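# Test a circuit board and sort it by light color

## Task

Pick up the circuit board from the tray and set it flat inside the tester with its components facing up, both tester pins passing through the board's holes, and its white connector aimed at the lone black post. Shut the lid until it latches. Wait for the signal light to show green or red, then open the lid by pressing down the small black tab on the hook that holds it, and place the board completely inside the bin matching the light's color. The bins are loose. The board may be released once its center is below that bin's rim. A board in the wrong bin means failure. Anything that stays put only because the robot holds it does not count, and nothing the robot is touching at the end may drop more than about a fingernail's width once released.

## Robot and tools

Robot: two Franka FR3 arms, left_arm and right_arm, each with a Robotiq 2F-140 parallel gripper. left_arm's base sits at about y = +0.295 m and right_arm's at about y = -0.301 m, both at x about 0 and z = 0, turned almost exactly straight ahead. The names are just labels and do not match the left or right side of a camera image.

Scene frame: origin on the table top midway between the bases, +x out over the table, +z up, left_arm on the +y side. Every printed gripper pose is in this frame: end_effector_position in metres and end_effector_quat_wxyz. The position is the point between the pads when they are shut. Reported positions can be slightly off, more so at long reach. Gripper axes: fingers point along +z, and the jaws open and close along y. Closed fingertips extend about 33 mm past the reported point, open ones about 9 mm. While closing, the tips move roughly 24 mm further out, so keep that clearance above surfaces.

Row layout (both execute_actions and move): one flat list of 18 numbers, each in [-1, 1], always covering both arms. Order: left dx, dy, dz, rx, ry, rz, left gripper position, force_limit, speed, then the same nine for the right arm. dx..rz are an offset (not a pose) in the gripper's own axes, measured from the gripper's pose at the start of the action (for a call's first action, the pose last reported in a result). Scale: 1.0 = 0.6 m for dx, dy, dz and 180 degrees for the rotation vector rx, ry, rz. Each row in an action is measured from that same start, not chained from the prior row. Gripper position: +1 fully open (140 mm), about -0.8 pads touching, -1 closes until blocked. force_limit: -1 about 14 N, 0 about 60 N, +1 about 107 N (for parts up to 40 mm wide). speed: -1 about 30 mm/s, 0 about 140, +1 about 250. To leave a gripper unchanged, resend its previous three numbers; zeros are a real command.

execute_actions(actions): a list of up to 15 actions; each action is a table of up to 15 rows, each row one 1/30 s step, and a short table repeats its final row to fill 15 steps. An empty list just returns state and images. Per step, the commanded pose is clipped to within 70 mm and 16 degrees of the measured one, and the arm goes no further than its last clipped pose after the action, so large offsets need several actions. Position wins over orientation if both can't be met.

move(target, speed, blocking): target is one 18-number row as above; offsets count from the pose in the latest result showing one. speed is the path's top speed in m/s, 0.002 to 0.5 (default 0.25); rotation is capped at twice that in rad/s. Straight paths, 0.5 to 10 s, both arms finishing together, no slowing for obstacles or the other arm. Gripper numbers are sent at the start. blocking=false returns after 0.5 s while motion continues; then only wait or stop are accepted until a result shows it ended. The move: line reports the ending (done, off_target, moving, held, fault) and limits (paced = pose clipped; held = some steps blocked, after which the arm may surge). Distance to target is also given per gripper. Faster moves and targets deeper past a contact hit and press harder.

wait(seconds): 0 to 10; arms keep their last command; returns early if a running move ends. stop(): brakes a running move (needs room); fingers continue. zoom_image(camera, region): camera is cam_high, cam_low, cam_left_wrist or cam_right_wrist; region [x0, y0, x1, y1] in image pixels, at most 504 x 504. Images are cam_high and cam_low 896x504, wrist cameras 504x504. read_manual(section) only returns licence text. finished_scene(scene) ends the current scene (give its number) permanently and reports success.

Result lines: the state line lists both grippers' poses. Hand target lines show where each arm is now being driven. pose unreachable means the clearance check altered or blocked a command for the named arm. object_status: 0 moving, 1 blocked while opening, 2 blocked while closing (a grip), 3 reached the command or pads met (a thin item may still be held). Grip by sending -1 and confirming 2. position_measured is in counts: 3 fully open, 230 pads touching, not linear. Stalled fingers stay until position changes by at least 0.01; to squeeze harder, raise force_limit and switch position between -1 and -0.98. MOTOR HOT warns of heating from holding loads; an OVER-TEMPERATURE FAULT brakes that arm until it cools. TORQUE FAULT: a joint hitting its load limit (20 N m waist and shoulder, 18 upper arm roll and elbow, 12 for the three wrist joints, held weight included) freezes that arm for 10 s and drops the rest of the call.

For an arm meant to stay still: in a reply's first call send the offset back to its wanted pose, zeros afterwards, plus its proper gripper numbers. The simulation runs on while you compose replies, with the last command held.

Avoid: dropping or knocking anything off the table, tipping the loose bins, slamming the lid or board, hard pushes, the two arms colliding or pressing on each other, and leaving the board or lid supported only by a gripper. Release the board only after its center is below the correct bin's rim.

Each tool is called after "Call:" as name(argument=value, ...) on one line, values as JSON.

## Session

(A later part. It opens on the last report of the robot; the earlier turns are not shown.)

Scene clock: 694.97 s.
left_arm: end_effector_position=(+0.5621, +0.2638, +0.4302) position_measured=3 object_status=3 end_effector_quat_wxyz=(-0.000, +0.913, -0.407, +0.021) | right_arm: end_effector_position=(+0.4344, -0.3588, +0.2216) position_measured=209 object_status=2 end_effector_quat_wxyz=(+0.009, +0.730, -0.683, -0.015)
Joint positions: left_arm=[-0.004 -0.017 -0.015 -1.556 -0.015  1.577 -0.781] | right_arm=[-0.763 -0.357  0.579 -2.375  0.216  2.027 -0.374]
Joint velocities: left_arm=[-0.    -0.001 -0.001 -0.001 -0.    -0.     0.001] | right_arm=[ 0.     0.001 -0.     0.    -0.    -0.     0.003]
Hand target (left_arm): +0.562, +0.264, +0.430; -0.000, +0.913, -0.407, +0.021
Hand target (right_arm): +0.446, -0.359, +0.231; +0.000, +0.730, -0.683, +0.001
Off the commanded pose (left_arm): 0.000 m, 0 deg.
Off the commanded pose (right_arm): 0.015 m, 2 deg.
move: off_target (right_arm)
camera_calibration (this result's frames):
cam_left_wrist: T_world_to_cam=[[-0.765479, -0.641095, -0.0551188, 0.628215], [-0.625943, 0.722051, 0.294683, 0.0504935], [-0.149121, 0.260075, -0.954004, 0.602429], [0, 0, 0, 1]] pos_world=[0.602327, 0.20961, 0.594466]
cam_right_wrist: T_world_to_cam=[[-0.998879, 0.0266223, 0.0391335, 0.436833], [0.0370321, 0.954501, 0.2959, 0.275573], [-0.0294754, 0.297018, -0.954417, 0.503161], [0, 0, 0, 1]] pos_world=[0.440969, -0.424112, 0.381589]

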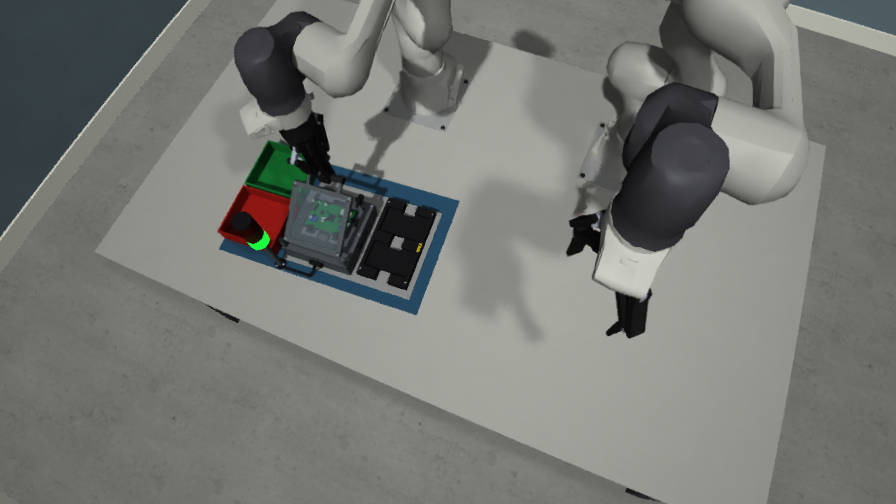

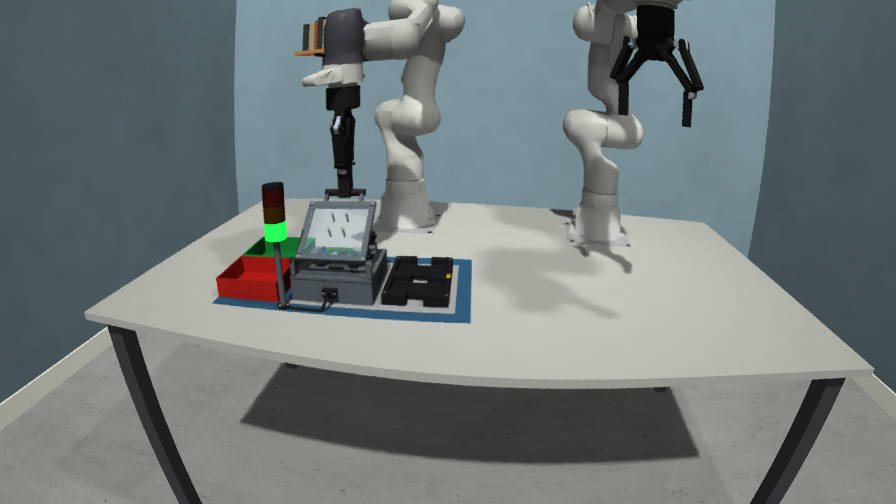

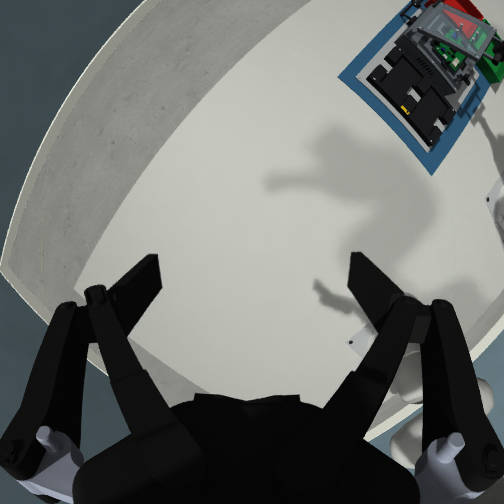

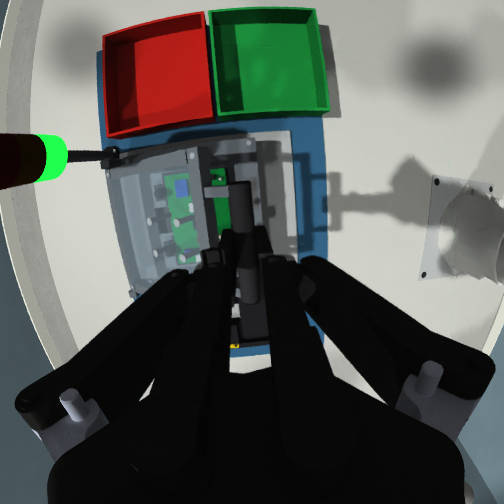

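Call:
execute_actions(actions=[[[0,0,0,0,0,0,1,0,0,0,-0.003,0,0.008,0.004,0,-0.58,-0.5,-0.5]]])

Scene clock: 707.53 s.
left_arm: end_effector_position=(+0.5621, +0.2638, +0.4302) position_measured=3 object_status=3 end_effector_quat_wxyz=(-0.000, +0.913, -0.407, +0.021) | right_arm: end_effector_position=(+0.4348, -0.3586, +0.2212) position_measured=202 object_status=3 end_effector_quat_wxyz=(+0.006, +0.729, -0.684, -0.004)
Joint positions: left_arm=[-0.004 -0.017 -0.015 -1.556 -0.015  1.577 -0.781] | right_arm=[-0.758 -0.379  0.579 -2.397  0.224  2.052 -0.374]
Joint velocities: left_arm=[ 0.     0.001  0.001 -0.    -0.    -0.    -0.001] | right_arm=[-0.001 -0.002  0.    -0.001  0.     0.001 -0.001]
Hand target (left_arm): +0.562, +0.264, +0.430; -0.000, +0.913, -0.407, +0.021
Hand target (right_arm): +0.436, -0.359, +0.222; +0.004, +0.730, -0.683, -0.002
Off the commanded pose (left_arm): 0.000 m, 0 deg.
Off the commanded pose (right_arm): 0.001 m, 0 deg.
camera_calibration (this result's frames):
cam_left_wrist: T_world_to_cam=[[-0.765479, -0.641095, -0.0551188, 0.628215], [-0.625943, 0.722051, 0.294683, 0.0504933], [-0.149121, 0.260075, -0.954004, 0.602428], [0, 0, 0, 1]] pos_world=[0.602327, 0.20961, 0.594466]
cam_right_wrist: T_world_to_cam=[[-0.999369, 0.0300357, 0.0189384, 0.443156], [0.0342059, 0.957465, 0.286514, 0.279814], [-0.00952722, 0.286981, -0.957889, 0.491218], [0, 0, 0, 1]] pos_world=[0.437985, -0.422193, 0.381969]

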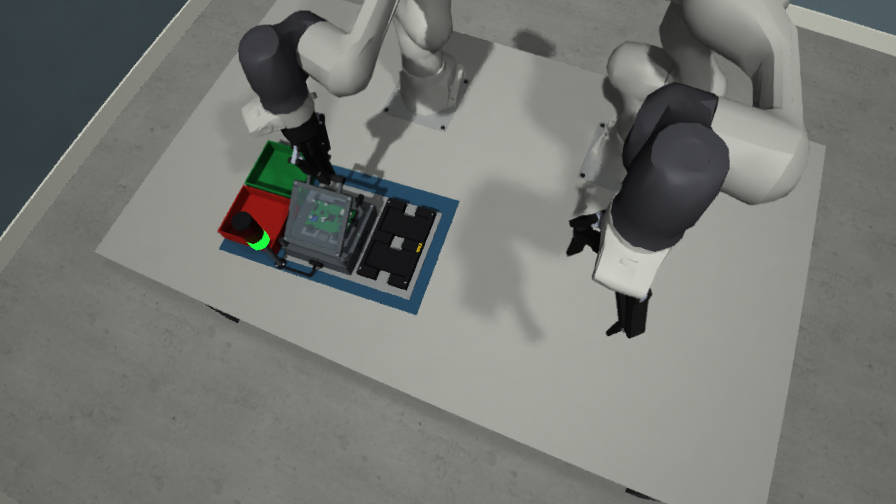

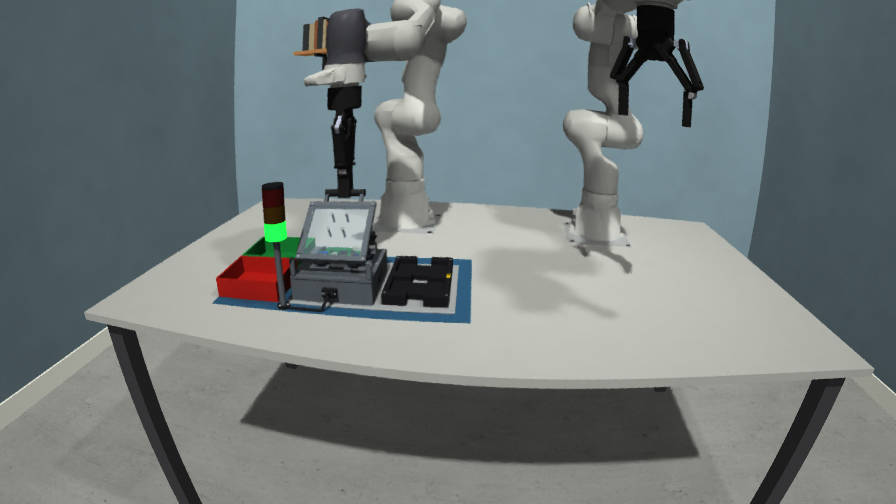

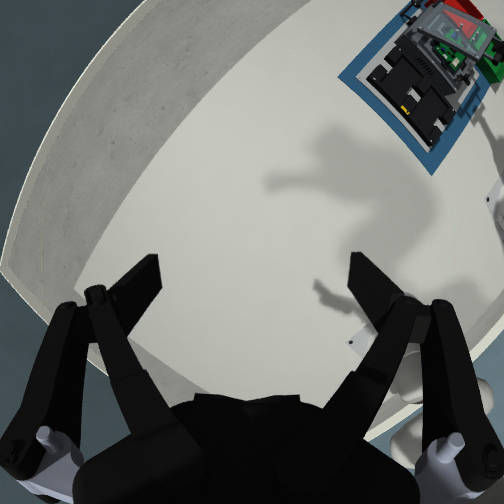

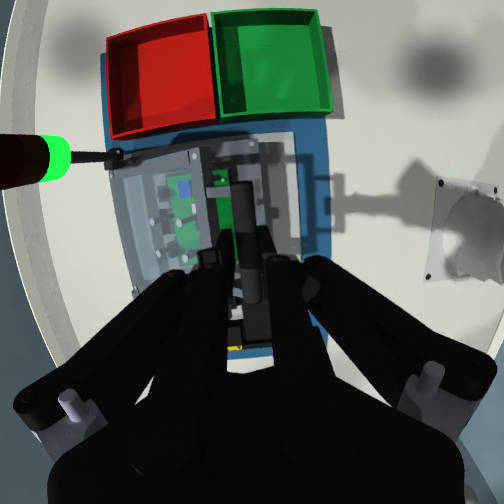

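Call:
move(target=[0,0,0,0,0,0,1,0,0,0,-0.054,-0.046,0.002,0.004,0,-0.58,-0.5,-0.5], speed=0.08)

Call:
move(target=[0,0,0,0,0,0,1,0,0,0,-0.078,-0.04,0,0,0,-0.55,-0.5,-0.5], speed=0.1)

Scene clock: 722.60 s.
left_arm: end_effector_position=(+0.5621, +0.2638, +0.4302) position_measured=3 object_status=3 end_effector_quat_wxyz=(-0.000, +0.913, -0.407, +0.021) | right_arm: end_effector_position=(+0.4555, -0.3577, +0.2456) position_measured=202 object_status=3 end_effector_quat_wxyz=(+0.018, +0.731, -0.682, -0.010)
Joint positions: left_arm=[-0.004 -0.017 -0.015 -1.556 -0.015  1.577 -0.781] | right_arm=[-0.788 -0.312  0.615 -2.269  0.173  1.97  -0.33 ]
Joint velocities: left_arm=[-0.     0.002 -0.001 -0.002  0.    -0.    -0.001] | right_arm=[-0.008  0.006  0.009  0.006 -0.005 -0.007  0.028]
Hand target (left_arm): +0.562, +0.264, +0.430; -0.000, +0.913, -0.407, +0.021
Hand target (right_arm): +0.467, -0.358, +0.249; +0.009, +0.729, -0.685, +0.003
Off the commanded pose (left_arm): 0.000 m, 0 deg.
Off the commanded pose (right_arm): 0.012 m, 2 deg.
move: off_target (right_arm)
camera_calibration (this result's frames):
cam_left_wrist: T_world_to_cam=[[-0.765479, -0.641095, -0.0551187, 0.628215], [-0.625943, 0.722051, 0.294683, 0.0504934], [-0.149121, 0.260075, -0.954004, 0.602429], [0, 0, 0, 1]] pos_world=[0.602327, 0.209611, 0.594466]
cam_right_wrist: T_world_to_cam=[[-0.998778, 0.0249467, 0.0426565, 0.455436], [0.0357992, 0.960319, 0.276596, 0.274039], [-0.0340637, 0.277785, -0.960039, 0.522964], [0, 0, 0, 1]] pos_world=[0.462883, -0.419798, 0.40684]

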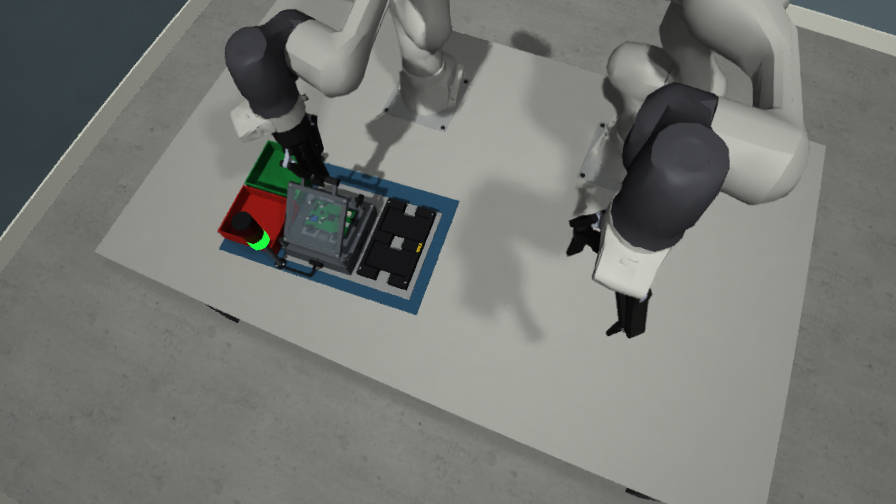

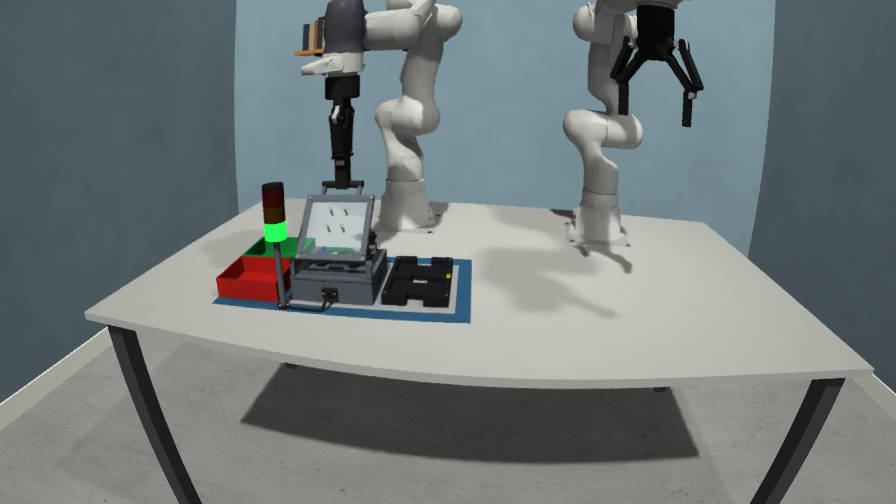

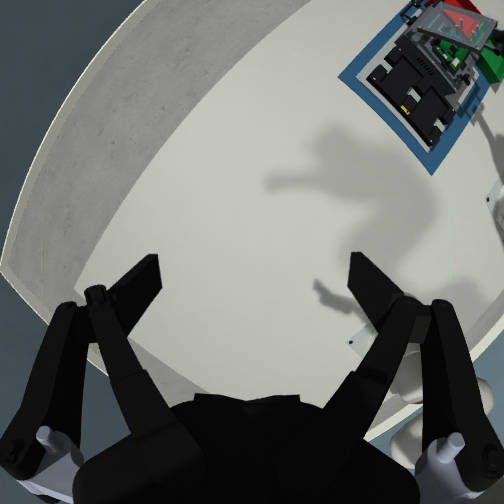

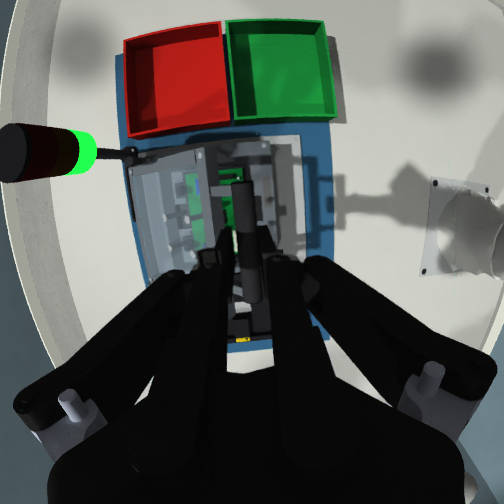

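Scene clock: 723.57 s.
left_arm: end_effector_position=(+0.5621, +0.2638, +0.4302) position_measured=3 object_status=3 end_effector_quat_wxyz=(-0.000, +0.913, -0.407, +0.021) | right_arm: end_effector_position=(+0.4915, -0.3561, +0.2738) position_measured=199 object_status=3 end_effector_quat_wxyz=(+0.030, +0.732, -0.680, -0.016)
Joint positions: left_arm=[-0.004 -0.017 -0.015 -1.556 -0.015  1.577 -0.781] | right_arm=[-0.813 -0.178  0.668 -2.073  0.083  1.871 -0.249]
Joint velocities: left_arm=[ 0.     0.    -0.001  0.    -0.    -0.001  0.001] | right_arm=[ 0.     0.004  0.001  0.005 -0.005 -0.004  0.036]
Hand target (left_arm): +0.562, +0.264, +0.430; -0.000, +0.913, -0.407, +0.021
Hand target (right_arm): +0.503, -0.355, +0.268; +0.019, +0.731, -0.682, -0.010
Off the commanded pose (left_arm): 0.000 m, 0 deg.
Off the commanded pose (right_arm): 0.013 m, 2 deg.
move: off_target (right_arm)
camera_calibration (this result's frames):
cam_left_wrist: T_world_to_cam=[[-0.765479, -0.641095, -0.0551187, 0.628215], [-0.625943, 0.722051, 0.294683, 0.0504934], [-0.149121, 0.260075, -0.954004, 0.602429], [0, 0, 0, 1]] pos_world=[0.602327, 0.20961, 0.594466]
cam_right_wrist: T_world_to_cam=[[-0.997467, 0.0196556, 0.0683644, 0.480598], [0.0372993, 0.96287, 0.267376, 0.266083], [-0.0605706, 0.269249, -0.961164, 0.561119], [0, 0, 0, 1]] pos_world=[0.503443, -0.41673, 0.435327]

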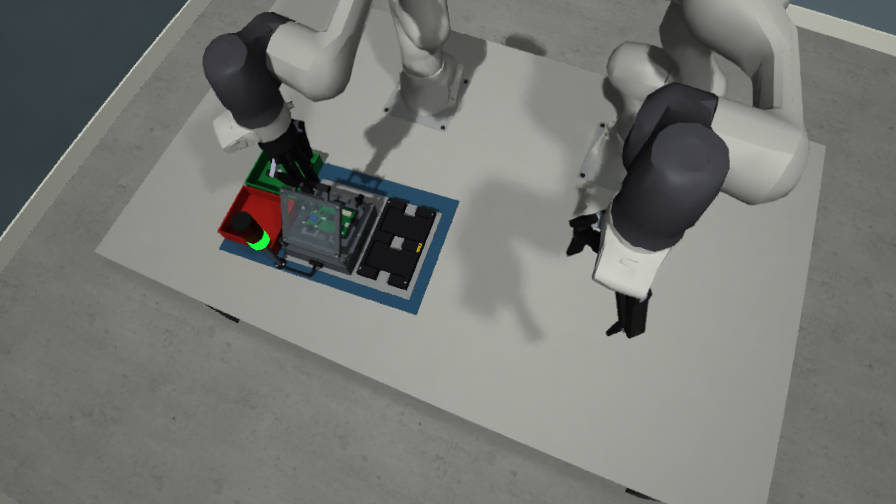

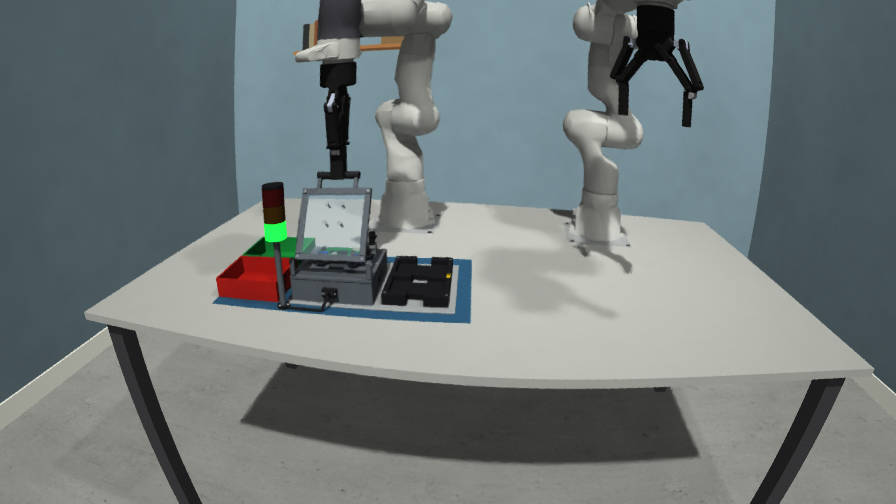

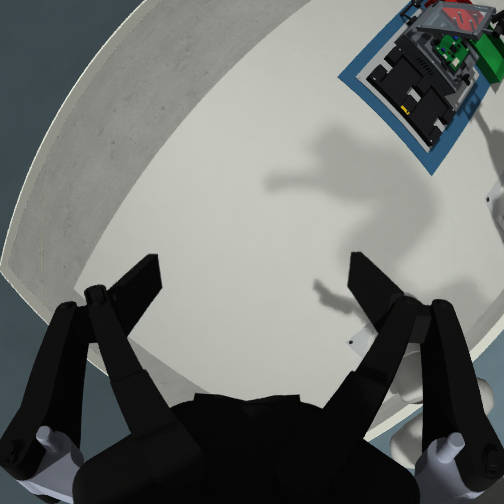

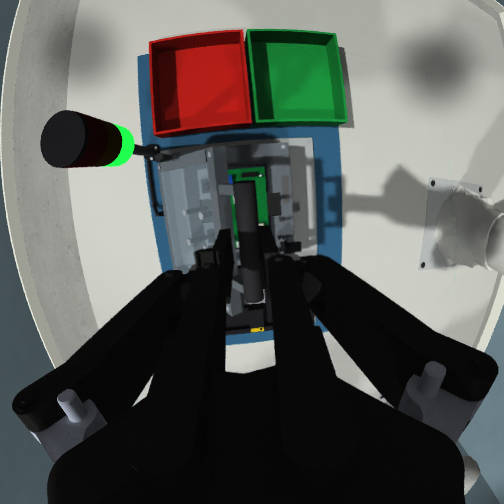

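Call:
move(target=[0,0,0,0,0,0,1,0,0,0,-0.09,-0.004,0.021,-0.005,0,-0.55,-0.5,-0.5], speed=0.08)

Scene clock: 730.63 s.
left_arm: end_effector_position=(+0.5621, +0.2638, +0.4302) position_measured=3 object_status=3 end_effector_quat_wxyz=(-0.000, +0.913, -0.407, +0.021) | right_arm: end_effector_position=(+0.5418, -0.3541, +0.2752) position_measured=199 object_status=3 end_effector_quat_wxyz=(+0.005, +0.734, -0.679, -0.001)
Joint positions: left_arm=[-0.004 -0.017 -0.015 -1.556 -0.015  1.577 -0.781] | right_arm=[-0.812 -0.051  0.697 -1.968  0.028  1.922 -0.195]
Joint velocities: left_arm=[ 0.    -0.     0.     0.    -0.     0.     0.001] | right_arm=[-0.001  0.003  0.002 -0.002 -0.003  0.012  0.014]
Hand target (left_arm): +0.562, +0.264, +0.430; -0.000, +0.913, -0.407, +0.021
Hand target (right_arm): +0.546, -0.353, +0.272; +0.001, +0.733, -0.680, +0.001
Off the commanded pose (left_arm): 0.000 m, 0 deg.
Off the commanded pose (right_arm): 0.005 m, 1 deg.
move: off_target (right_arm)
camera_calibration (this result's frames):
cam_left_wrist: T_world_to_cam=[[-0.765479, -0.641095, -0.0551189, 0.628215], [-0.625943, 0.722051, 0.294683, 0.0504934], [-0.149121, 0.260075, -0.954004, 0.602428], [0, 0, 0, 1]] pos_world=[0.602327, 0.20961, 0.594466]
cam_right_wrist: T_world_to_cam=[[-0.999803, 0.0158682, 0.0118959, 0.546065], [0.0185927, 0.9587, 0.283812, 0.266043], [-0.00690103, 0.283977, -0.958806, 0.540482], [0, 0, 0, 1]] pos_world=[0.544741, -0.417205, 0.436215]

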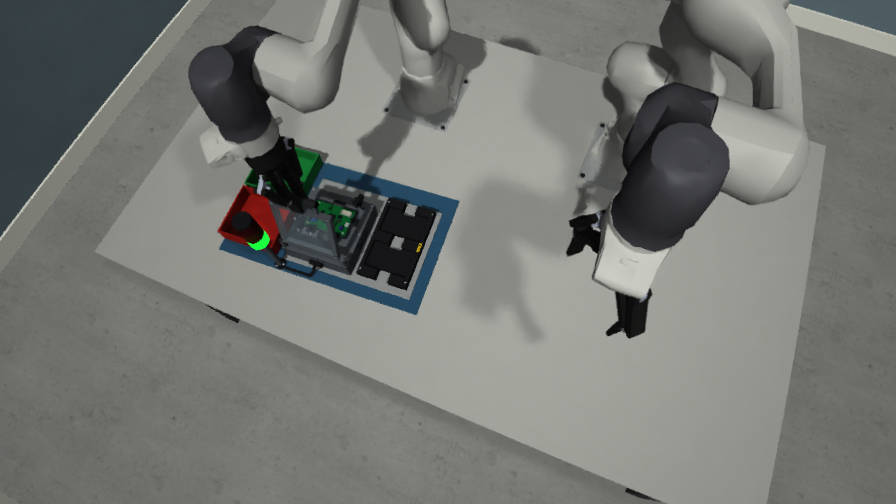

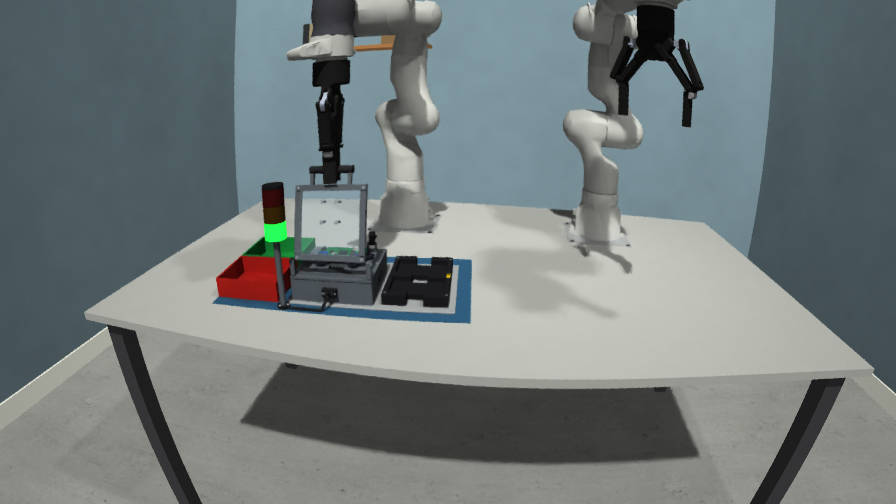

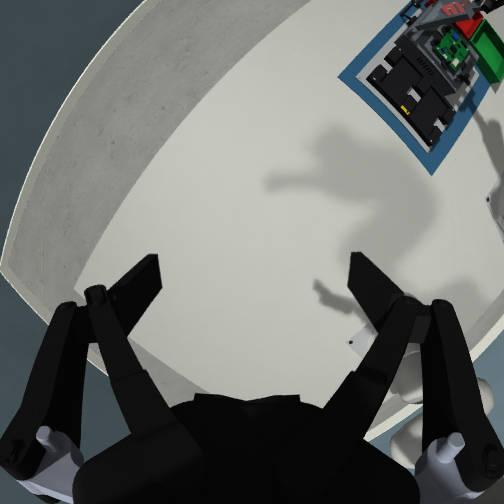

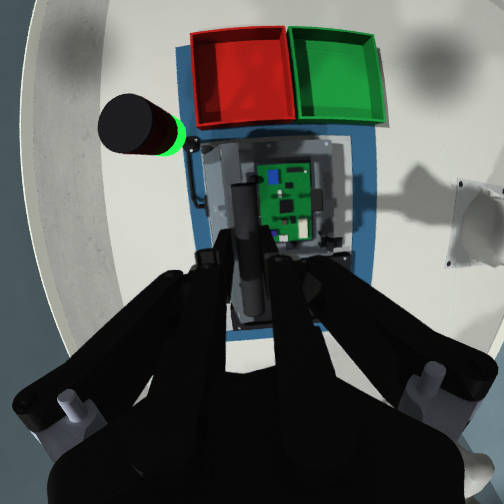

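Call:
move(target=[0,0,0,0,0,0,1,0,0,0,-0.072,-0.018,0,0,0,-0.5,-0.5,-0.5], speed=0.08)

Call:
move(target=[0,0,0,0,0,0,1,0,0,0,-0.075,0.008,0,0,0,-0.5,-0.5,-0.5], speed=0.06)

Scene clock: 737.43 s.
left_arm: end_effector_position=(+0.5621, +0.2638, +0.4302) position_measured=3 object_status=3 end_effector_quat_wxyz=(-0.000, +0.913, -0.407, +0.021) | right_arm: end_effector_position=(+0.5841, -0.3517, +0.2830) position_measured=192 object_status=3 end_effector_quat_wxyz=(+0.006, +0.739, -0.674, -0.002)
Joint positions: left_arm=[-0.004 -0.017 -0.015 -1.556 -0.015  1.577 -0.781] | right_arm=[-0.768  0.119  0.712 -1.787 -0.087  1.865 -0.117]
Joint velocities: left_arm=[-0.001 -0.     0.     0.001 -0.001 -0.    -0.   ] | right_arm=[ 0.007  0.004  0.001  0.011 -0.012 -0.012  0.042]
Hand target (left_arm): +0.562, +0.264, +0.430; -0.000, +0.913, -0.407, +0.021
Hand target (right_arm): +0.585, -0.351, +0.285; +0.005, +0.734, -0.679, -0.000
Off the commanded pose (left_arm): 0.000 m, 0 deg.
Off the commanded pose (right_arm): 0.003 m, 1 deg.
move: done
camera_calibration (this result's frames):
cam_left_wrist: T_world_to_cam=[[-0.76548, -0.641095, -0.0551189, 0.628215], [-0.625943, 0.722051, 0.294683, 0.0504933], [-0.149121, 0.260075, -0.954004, 0.602428], [0, 0, 0, 1]] pos_world=[0.602327, 0.20961, 0.594466]
cam_right_wrist: T_world_to_cam=[[-0.99988, 0.00120312, 0.0154408, 0.582182], [0.00554741, 0.958651, 0.28453, 0.268081], [-0.01446, 0.284581, -0.958543, 0.55211], [0, 0, 0, 1]] pos_world=[0.588608, -0.414817, 0.443955]

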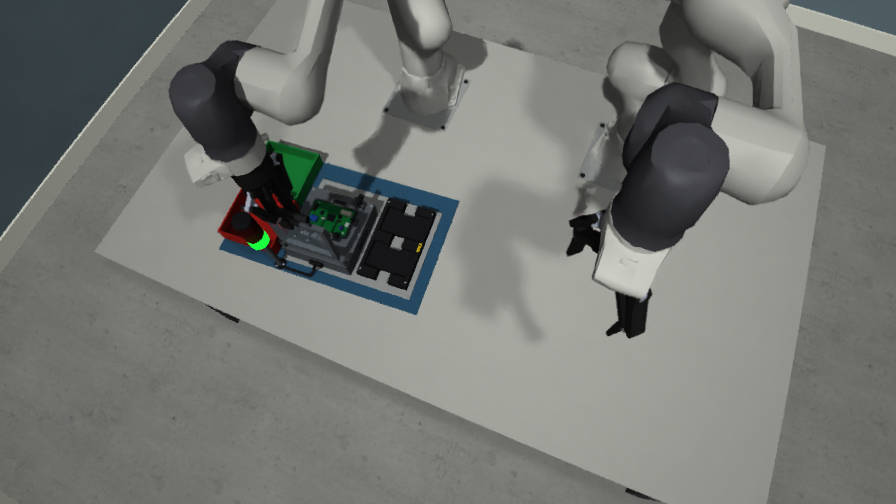

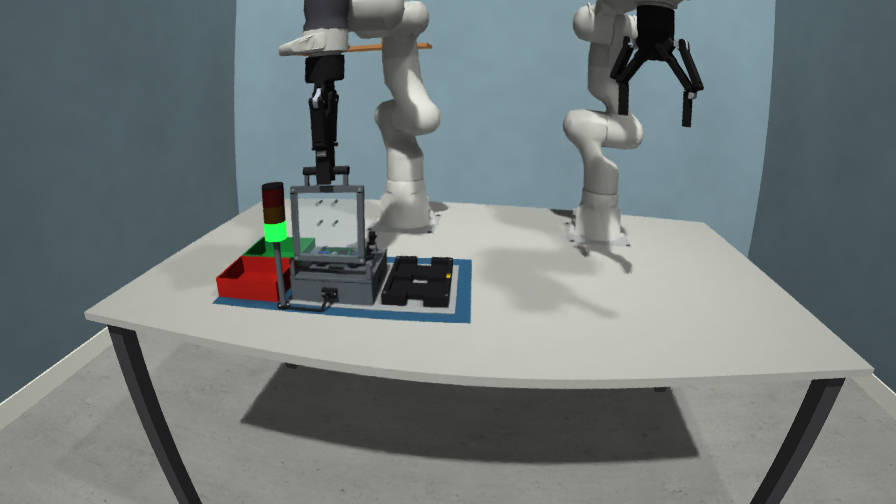

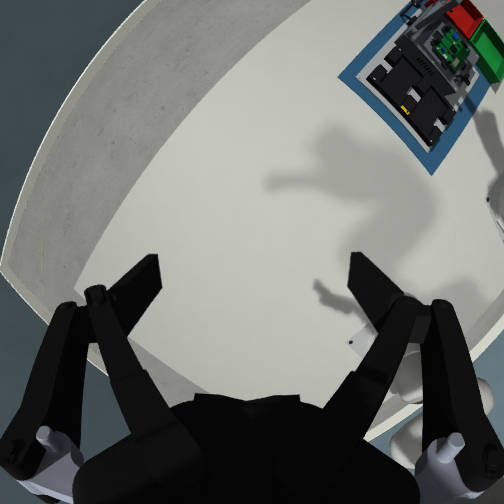

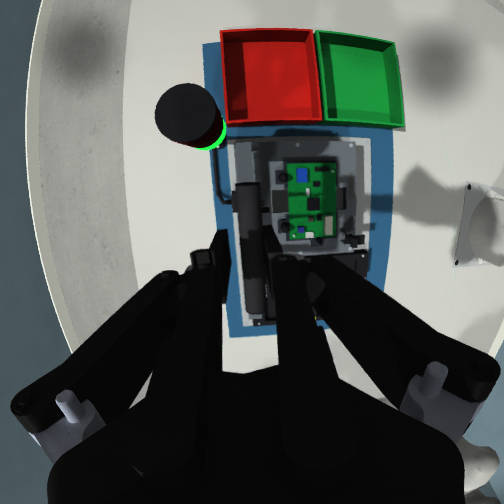

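Scene clock: 738.50 s.
left_arm: end_effector_position=(+0.5621, +0.2638, +0.4302) position_measured=3 object_status=3 end_effector_quat_wxyz=(-0.000, +0.913, -0.407, +0.021) | right_arm: end_effector_position=(+0.6304, -0.3483, +0.2795) position_measured=192 object_status=3 end_effector_quat_wxyz=(+0.004, +0.743, -0.669, +0.001)
Joint positions: left_arm=[-0.004 -0.017 -0.015 -1.556 -0.015  1.577 -0.781] | right_arm=[-0.679  0.293  0.694 -1.603 -0.199  1.821 -0.053]
Joint velocities: left_arm=[-0.003 -0.     0.001 -0.001 -0.001 -0.001 -0.001] | right_arm=[ 0.014  0.007 -0.008  0.013 -0.01  -0.013  0.031]
Hand target (left_arm): +0.562, +0.264, +0.430; -0.000, +0.913, -0.407, +0.021
Hand target (right_arm): +0.630, -0.347, +0.278; +0.006, +0.739, -0.673, -0.001
Off the commanded pose (left_arm): 0.000 m, 0 deg.
Off the commanded pose (right_arm): 0.002 m, 1 deg.
move: done
camera_calibration (this result's frames):
cam_left_wrist: T_world_to_cam=[[-0.765479, -0.641095, -0.0551188, 0.628215], [-0.625943, 0.722051, 0.294683, 0.0504934], [-0.149121, 0.260075, -0.954004, 0.602429], [0, 0, 0, 1]] pos_world=[0.602327, 0.20961, 0.594466]
cam_right_wrist: T_world_to_cam=[[-0.999887, -0.0117634, 0.00932258, 0.625685], [-0.00864915, 0.959182, 0.282658, 0.275242], [-0.0122671, 0.282545, -0.959175, 0.546518], [0, 0, 0, 1]] pos_world=[0.634699, -0.411063, 0.440575]

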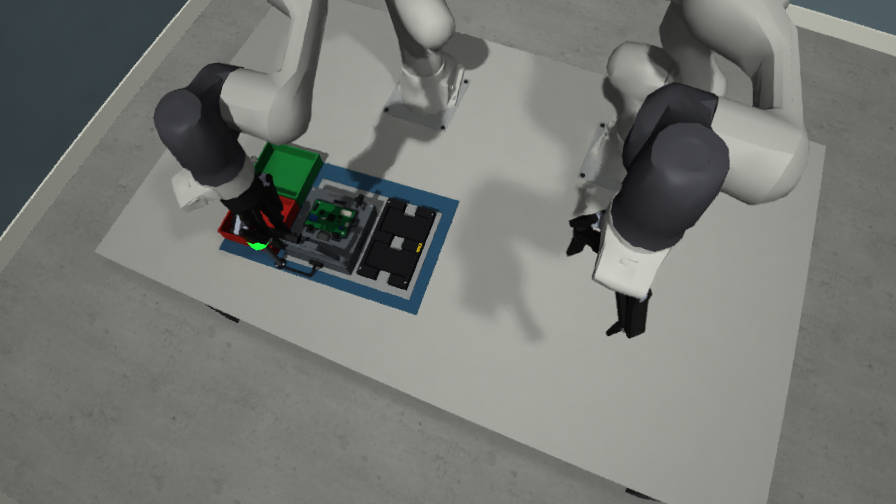

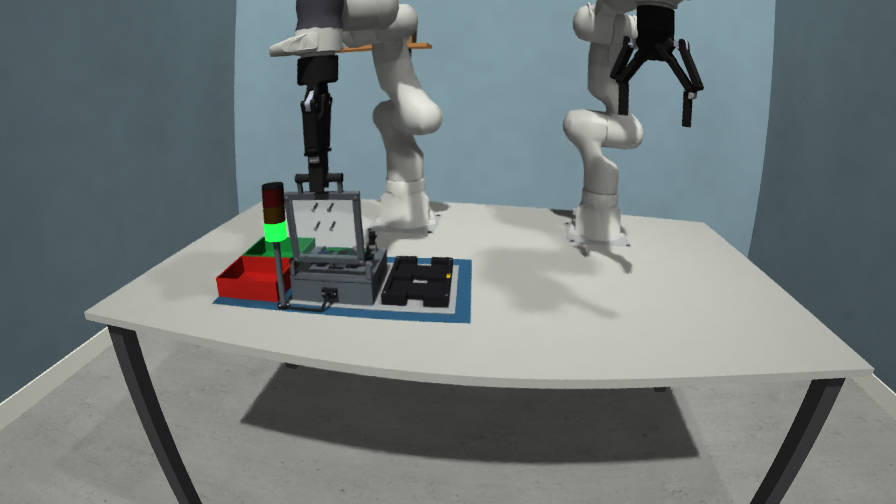

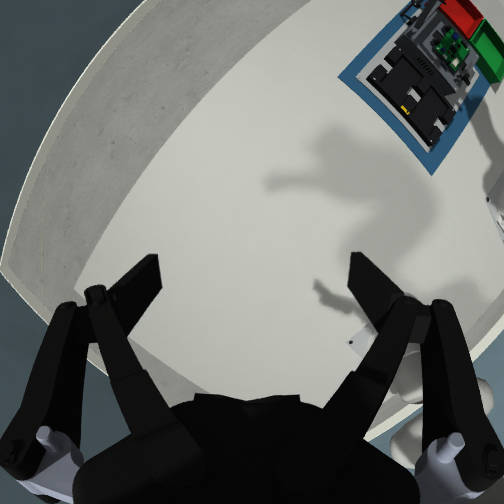

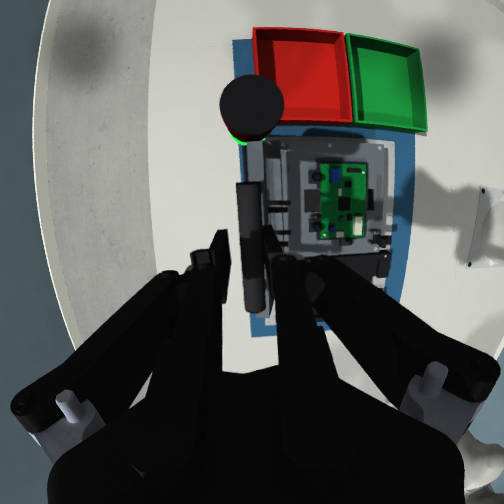

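Call:
move(target=[0,0,0,0,0,0,1,0,0,0,-0.008,0,0,0,0.008,-0.5,-0.5,-0.5], speed=0.04)

Call:
move(target=[0,0,0,0,0,0,1,0,0,0,0,-0.075,0,0,0,-0.5,-0.5,-0.5], speed=0.15)

Scene clock: 745.63 s.
left_arm: end_effector_position=(+0.5621, +0.2638, +0.4302) position_measured=3 object_status=3 end_effector_quat_wxyz=(-0.000, +0.913, -0.407, +0.021) | right_arm: end_effector_position=(+0.6334, -0.3473, +0.2781) position_measured=192 object_status=3 end_effector_quat_wxyz=(+0.005, +0.737, -0.675, -0.002)
Joint positions: left_arm=[-0.004 -0.017 -0.015 -1.556 -0.015  1.577 -0.781] | right_arm=[-0.668  0.31   0.689 -1.584 -0.206  1.812 -0.03 ]
Joint velocities: left_arm=[-0.    -0.    -0.    -0.    -0.001  0.001  0.001] | right_arm=[ 0.002  0.002 -0.002  0.004 -0.002 -0.004  0.017]
Hand target (left_arm): +0.562, +0.264, +0.430; -0.000, +0.913, -0.407, +0.021
Hand target (right_arm): +0.635, -0.348, +0.280; +0.004, +0.735, -0.678, +0.001
Off the commanded pose (left_arm): 0.000 m, 0 deg.
Off the commanded pose (right_arm): 0.002 m, 1 deg.
move: done
camera_calibration (this result's frames):
cam_left_wrist: T_world_to_cam=[[-0.765479, -0.641095, -0.055119, 0.628215], [-0.625943, 0.722051, 0.294683, 0.0504935], [-0.149121, 0.260075, -0.954004, 0.602428], [0, 0, 0, 1]] pos_world=[0.602327, 0.20961, 0.594466]
cam_right_wrist: T_world_to_cam=[[-0.999889, 0.00549085, 0.0138166, 0.633443], [0.00919364, 0.958678, 0.284343, 0.262745], [-0.0116844, 0.284439, -0.958623, 0.54503], [0, 0, 0, 1]] pos_world=[0.637325, -0.410394, 0.439017]

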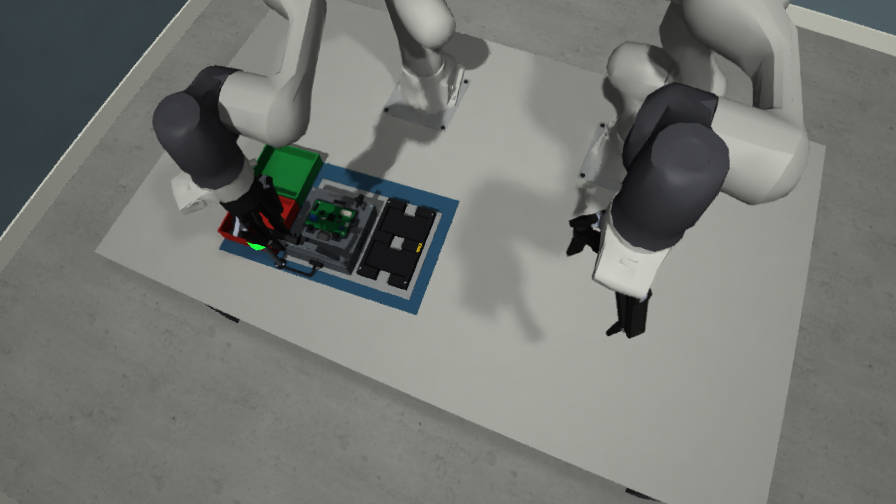

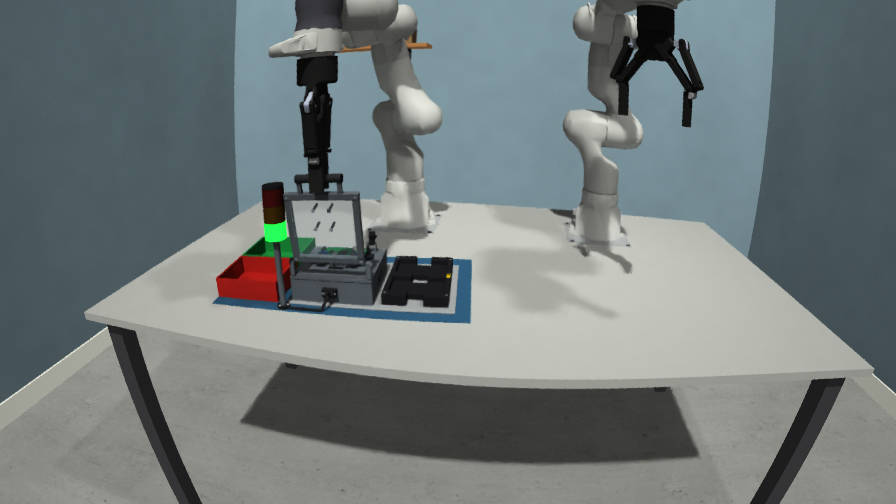

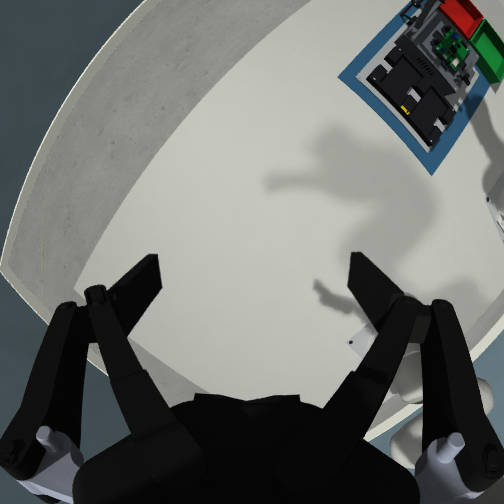

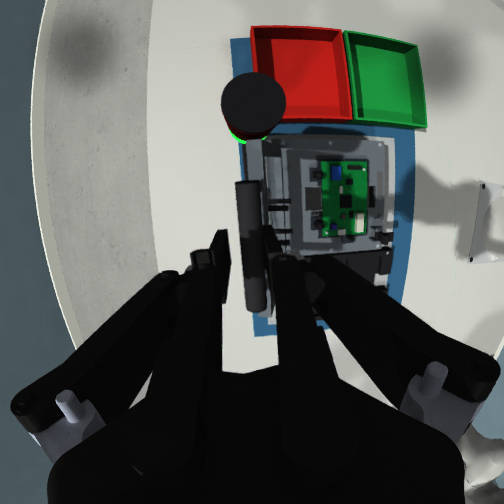

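Scene clock: 746.63 s.
left_arm: end_effector_position=(+0.5621, +0.2638, +0.4302) position_measured=3 object_status=3 end_effector_quat_wxyz=(-0.000, +0.913, -0.407, +0.021) | right_arm: end_effector_position=(+0.6353, -0.3490, +0.3236) position_measured=192 object_status=3 end_effector_quat_wxyz=(+0.004, +0.735, -0.678, +0.001)
Joint positions: left_arm=[-0.004 -0.017 -0.015 -1.556 -0.015  1.577 -0.781] | right_arm=[-0.655  0.311  0.692 -1.467 -0.204  1.702 -0.031]
Joint velocities: left_arm=[ 0.001 -0.001 -0.001  0.001 -0.    -0.     0.001] | right_arm=[-0.001 -0.    -0.001  0.002  0.    -0.01   0.   ]
Hand target (left_arm): +0.562, +0.264, +0.430; -0.000, +0.913, -0.407, +0.021
Hand target (right_arm): +0.634, -0.348, +0.323; +0.005, +0.737, -0.676, -0.001
Off the commanded pose (left_arm): 0.000 m, 0 deg.
Off the commanded pose (right_arm): 0.003 m, 1 deg.
move: done
camera_calibration (this result's frames):
cam_left_wrist: T_world_to_cam=[[-0.765479, -0.641095, -0.0551188, 0.628215], [-0.625943, 0.722051, 0.294683, 0.0504935], [-0.149121, 0.260075, -0.954004, 0.602429], [0, 0, 0, 1]] pos_world=[0.602327, 0.20961, 0.594466]
cam_right_wrist: T_world_to_cam=[[-0.999875, 0.0133143, 0.00854619, 0.639168], [0.0151907, 0.958888, 0.283377, 0.248035], [-0.00442186, 0.283472, -0.95897, 0.584392], [0, 0, 0, 1]] pos_world=[0.637905, -0.412006, 0.484665]

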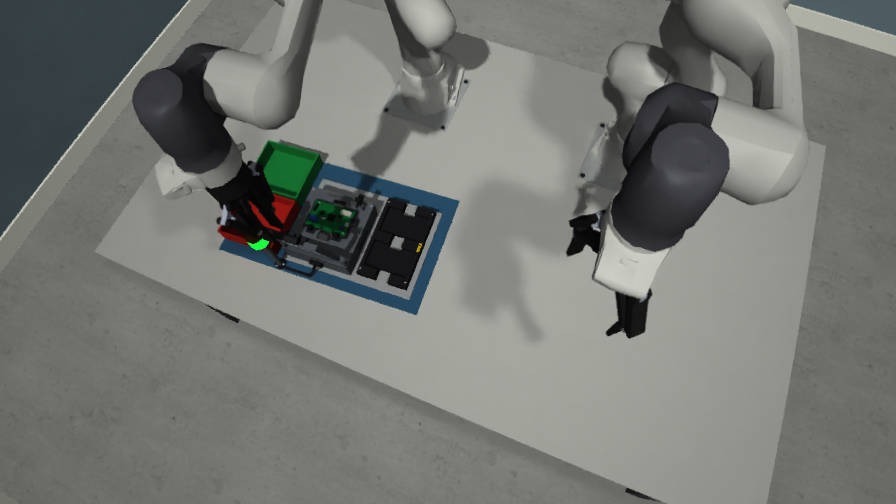

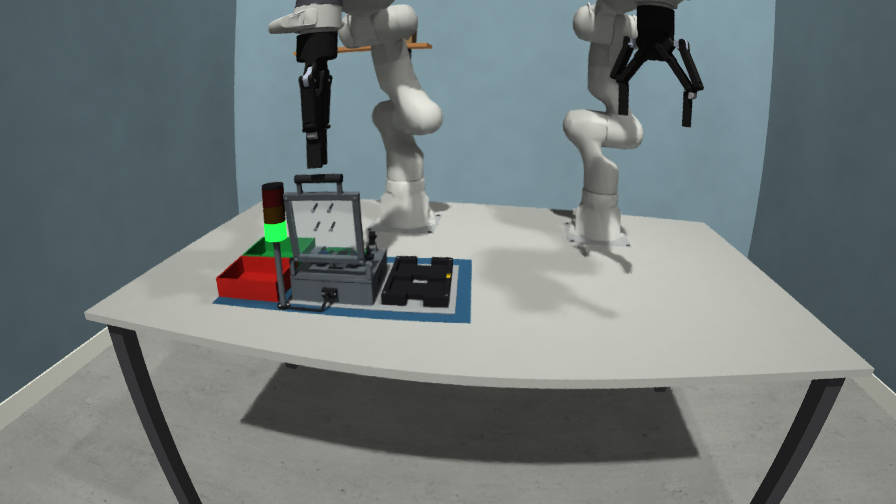

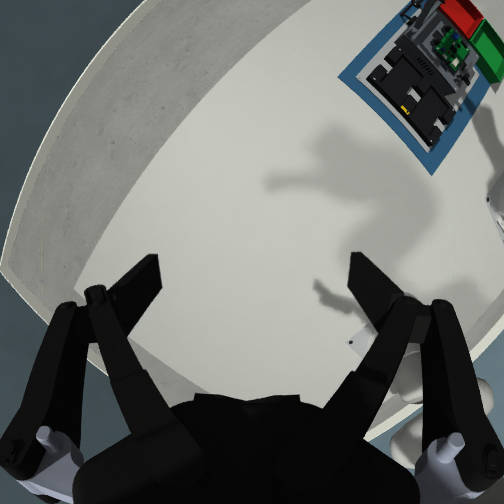

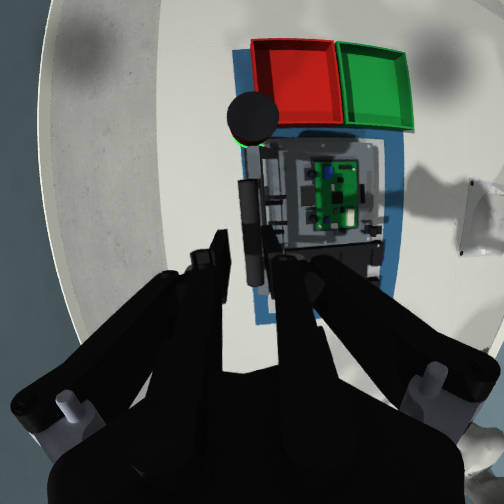

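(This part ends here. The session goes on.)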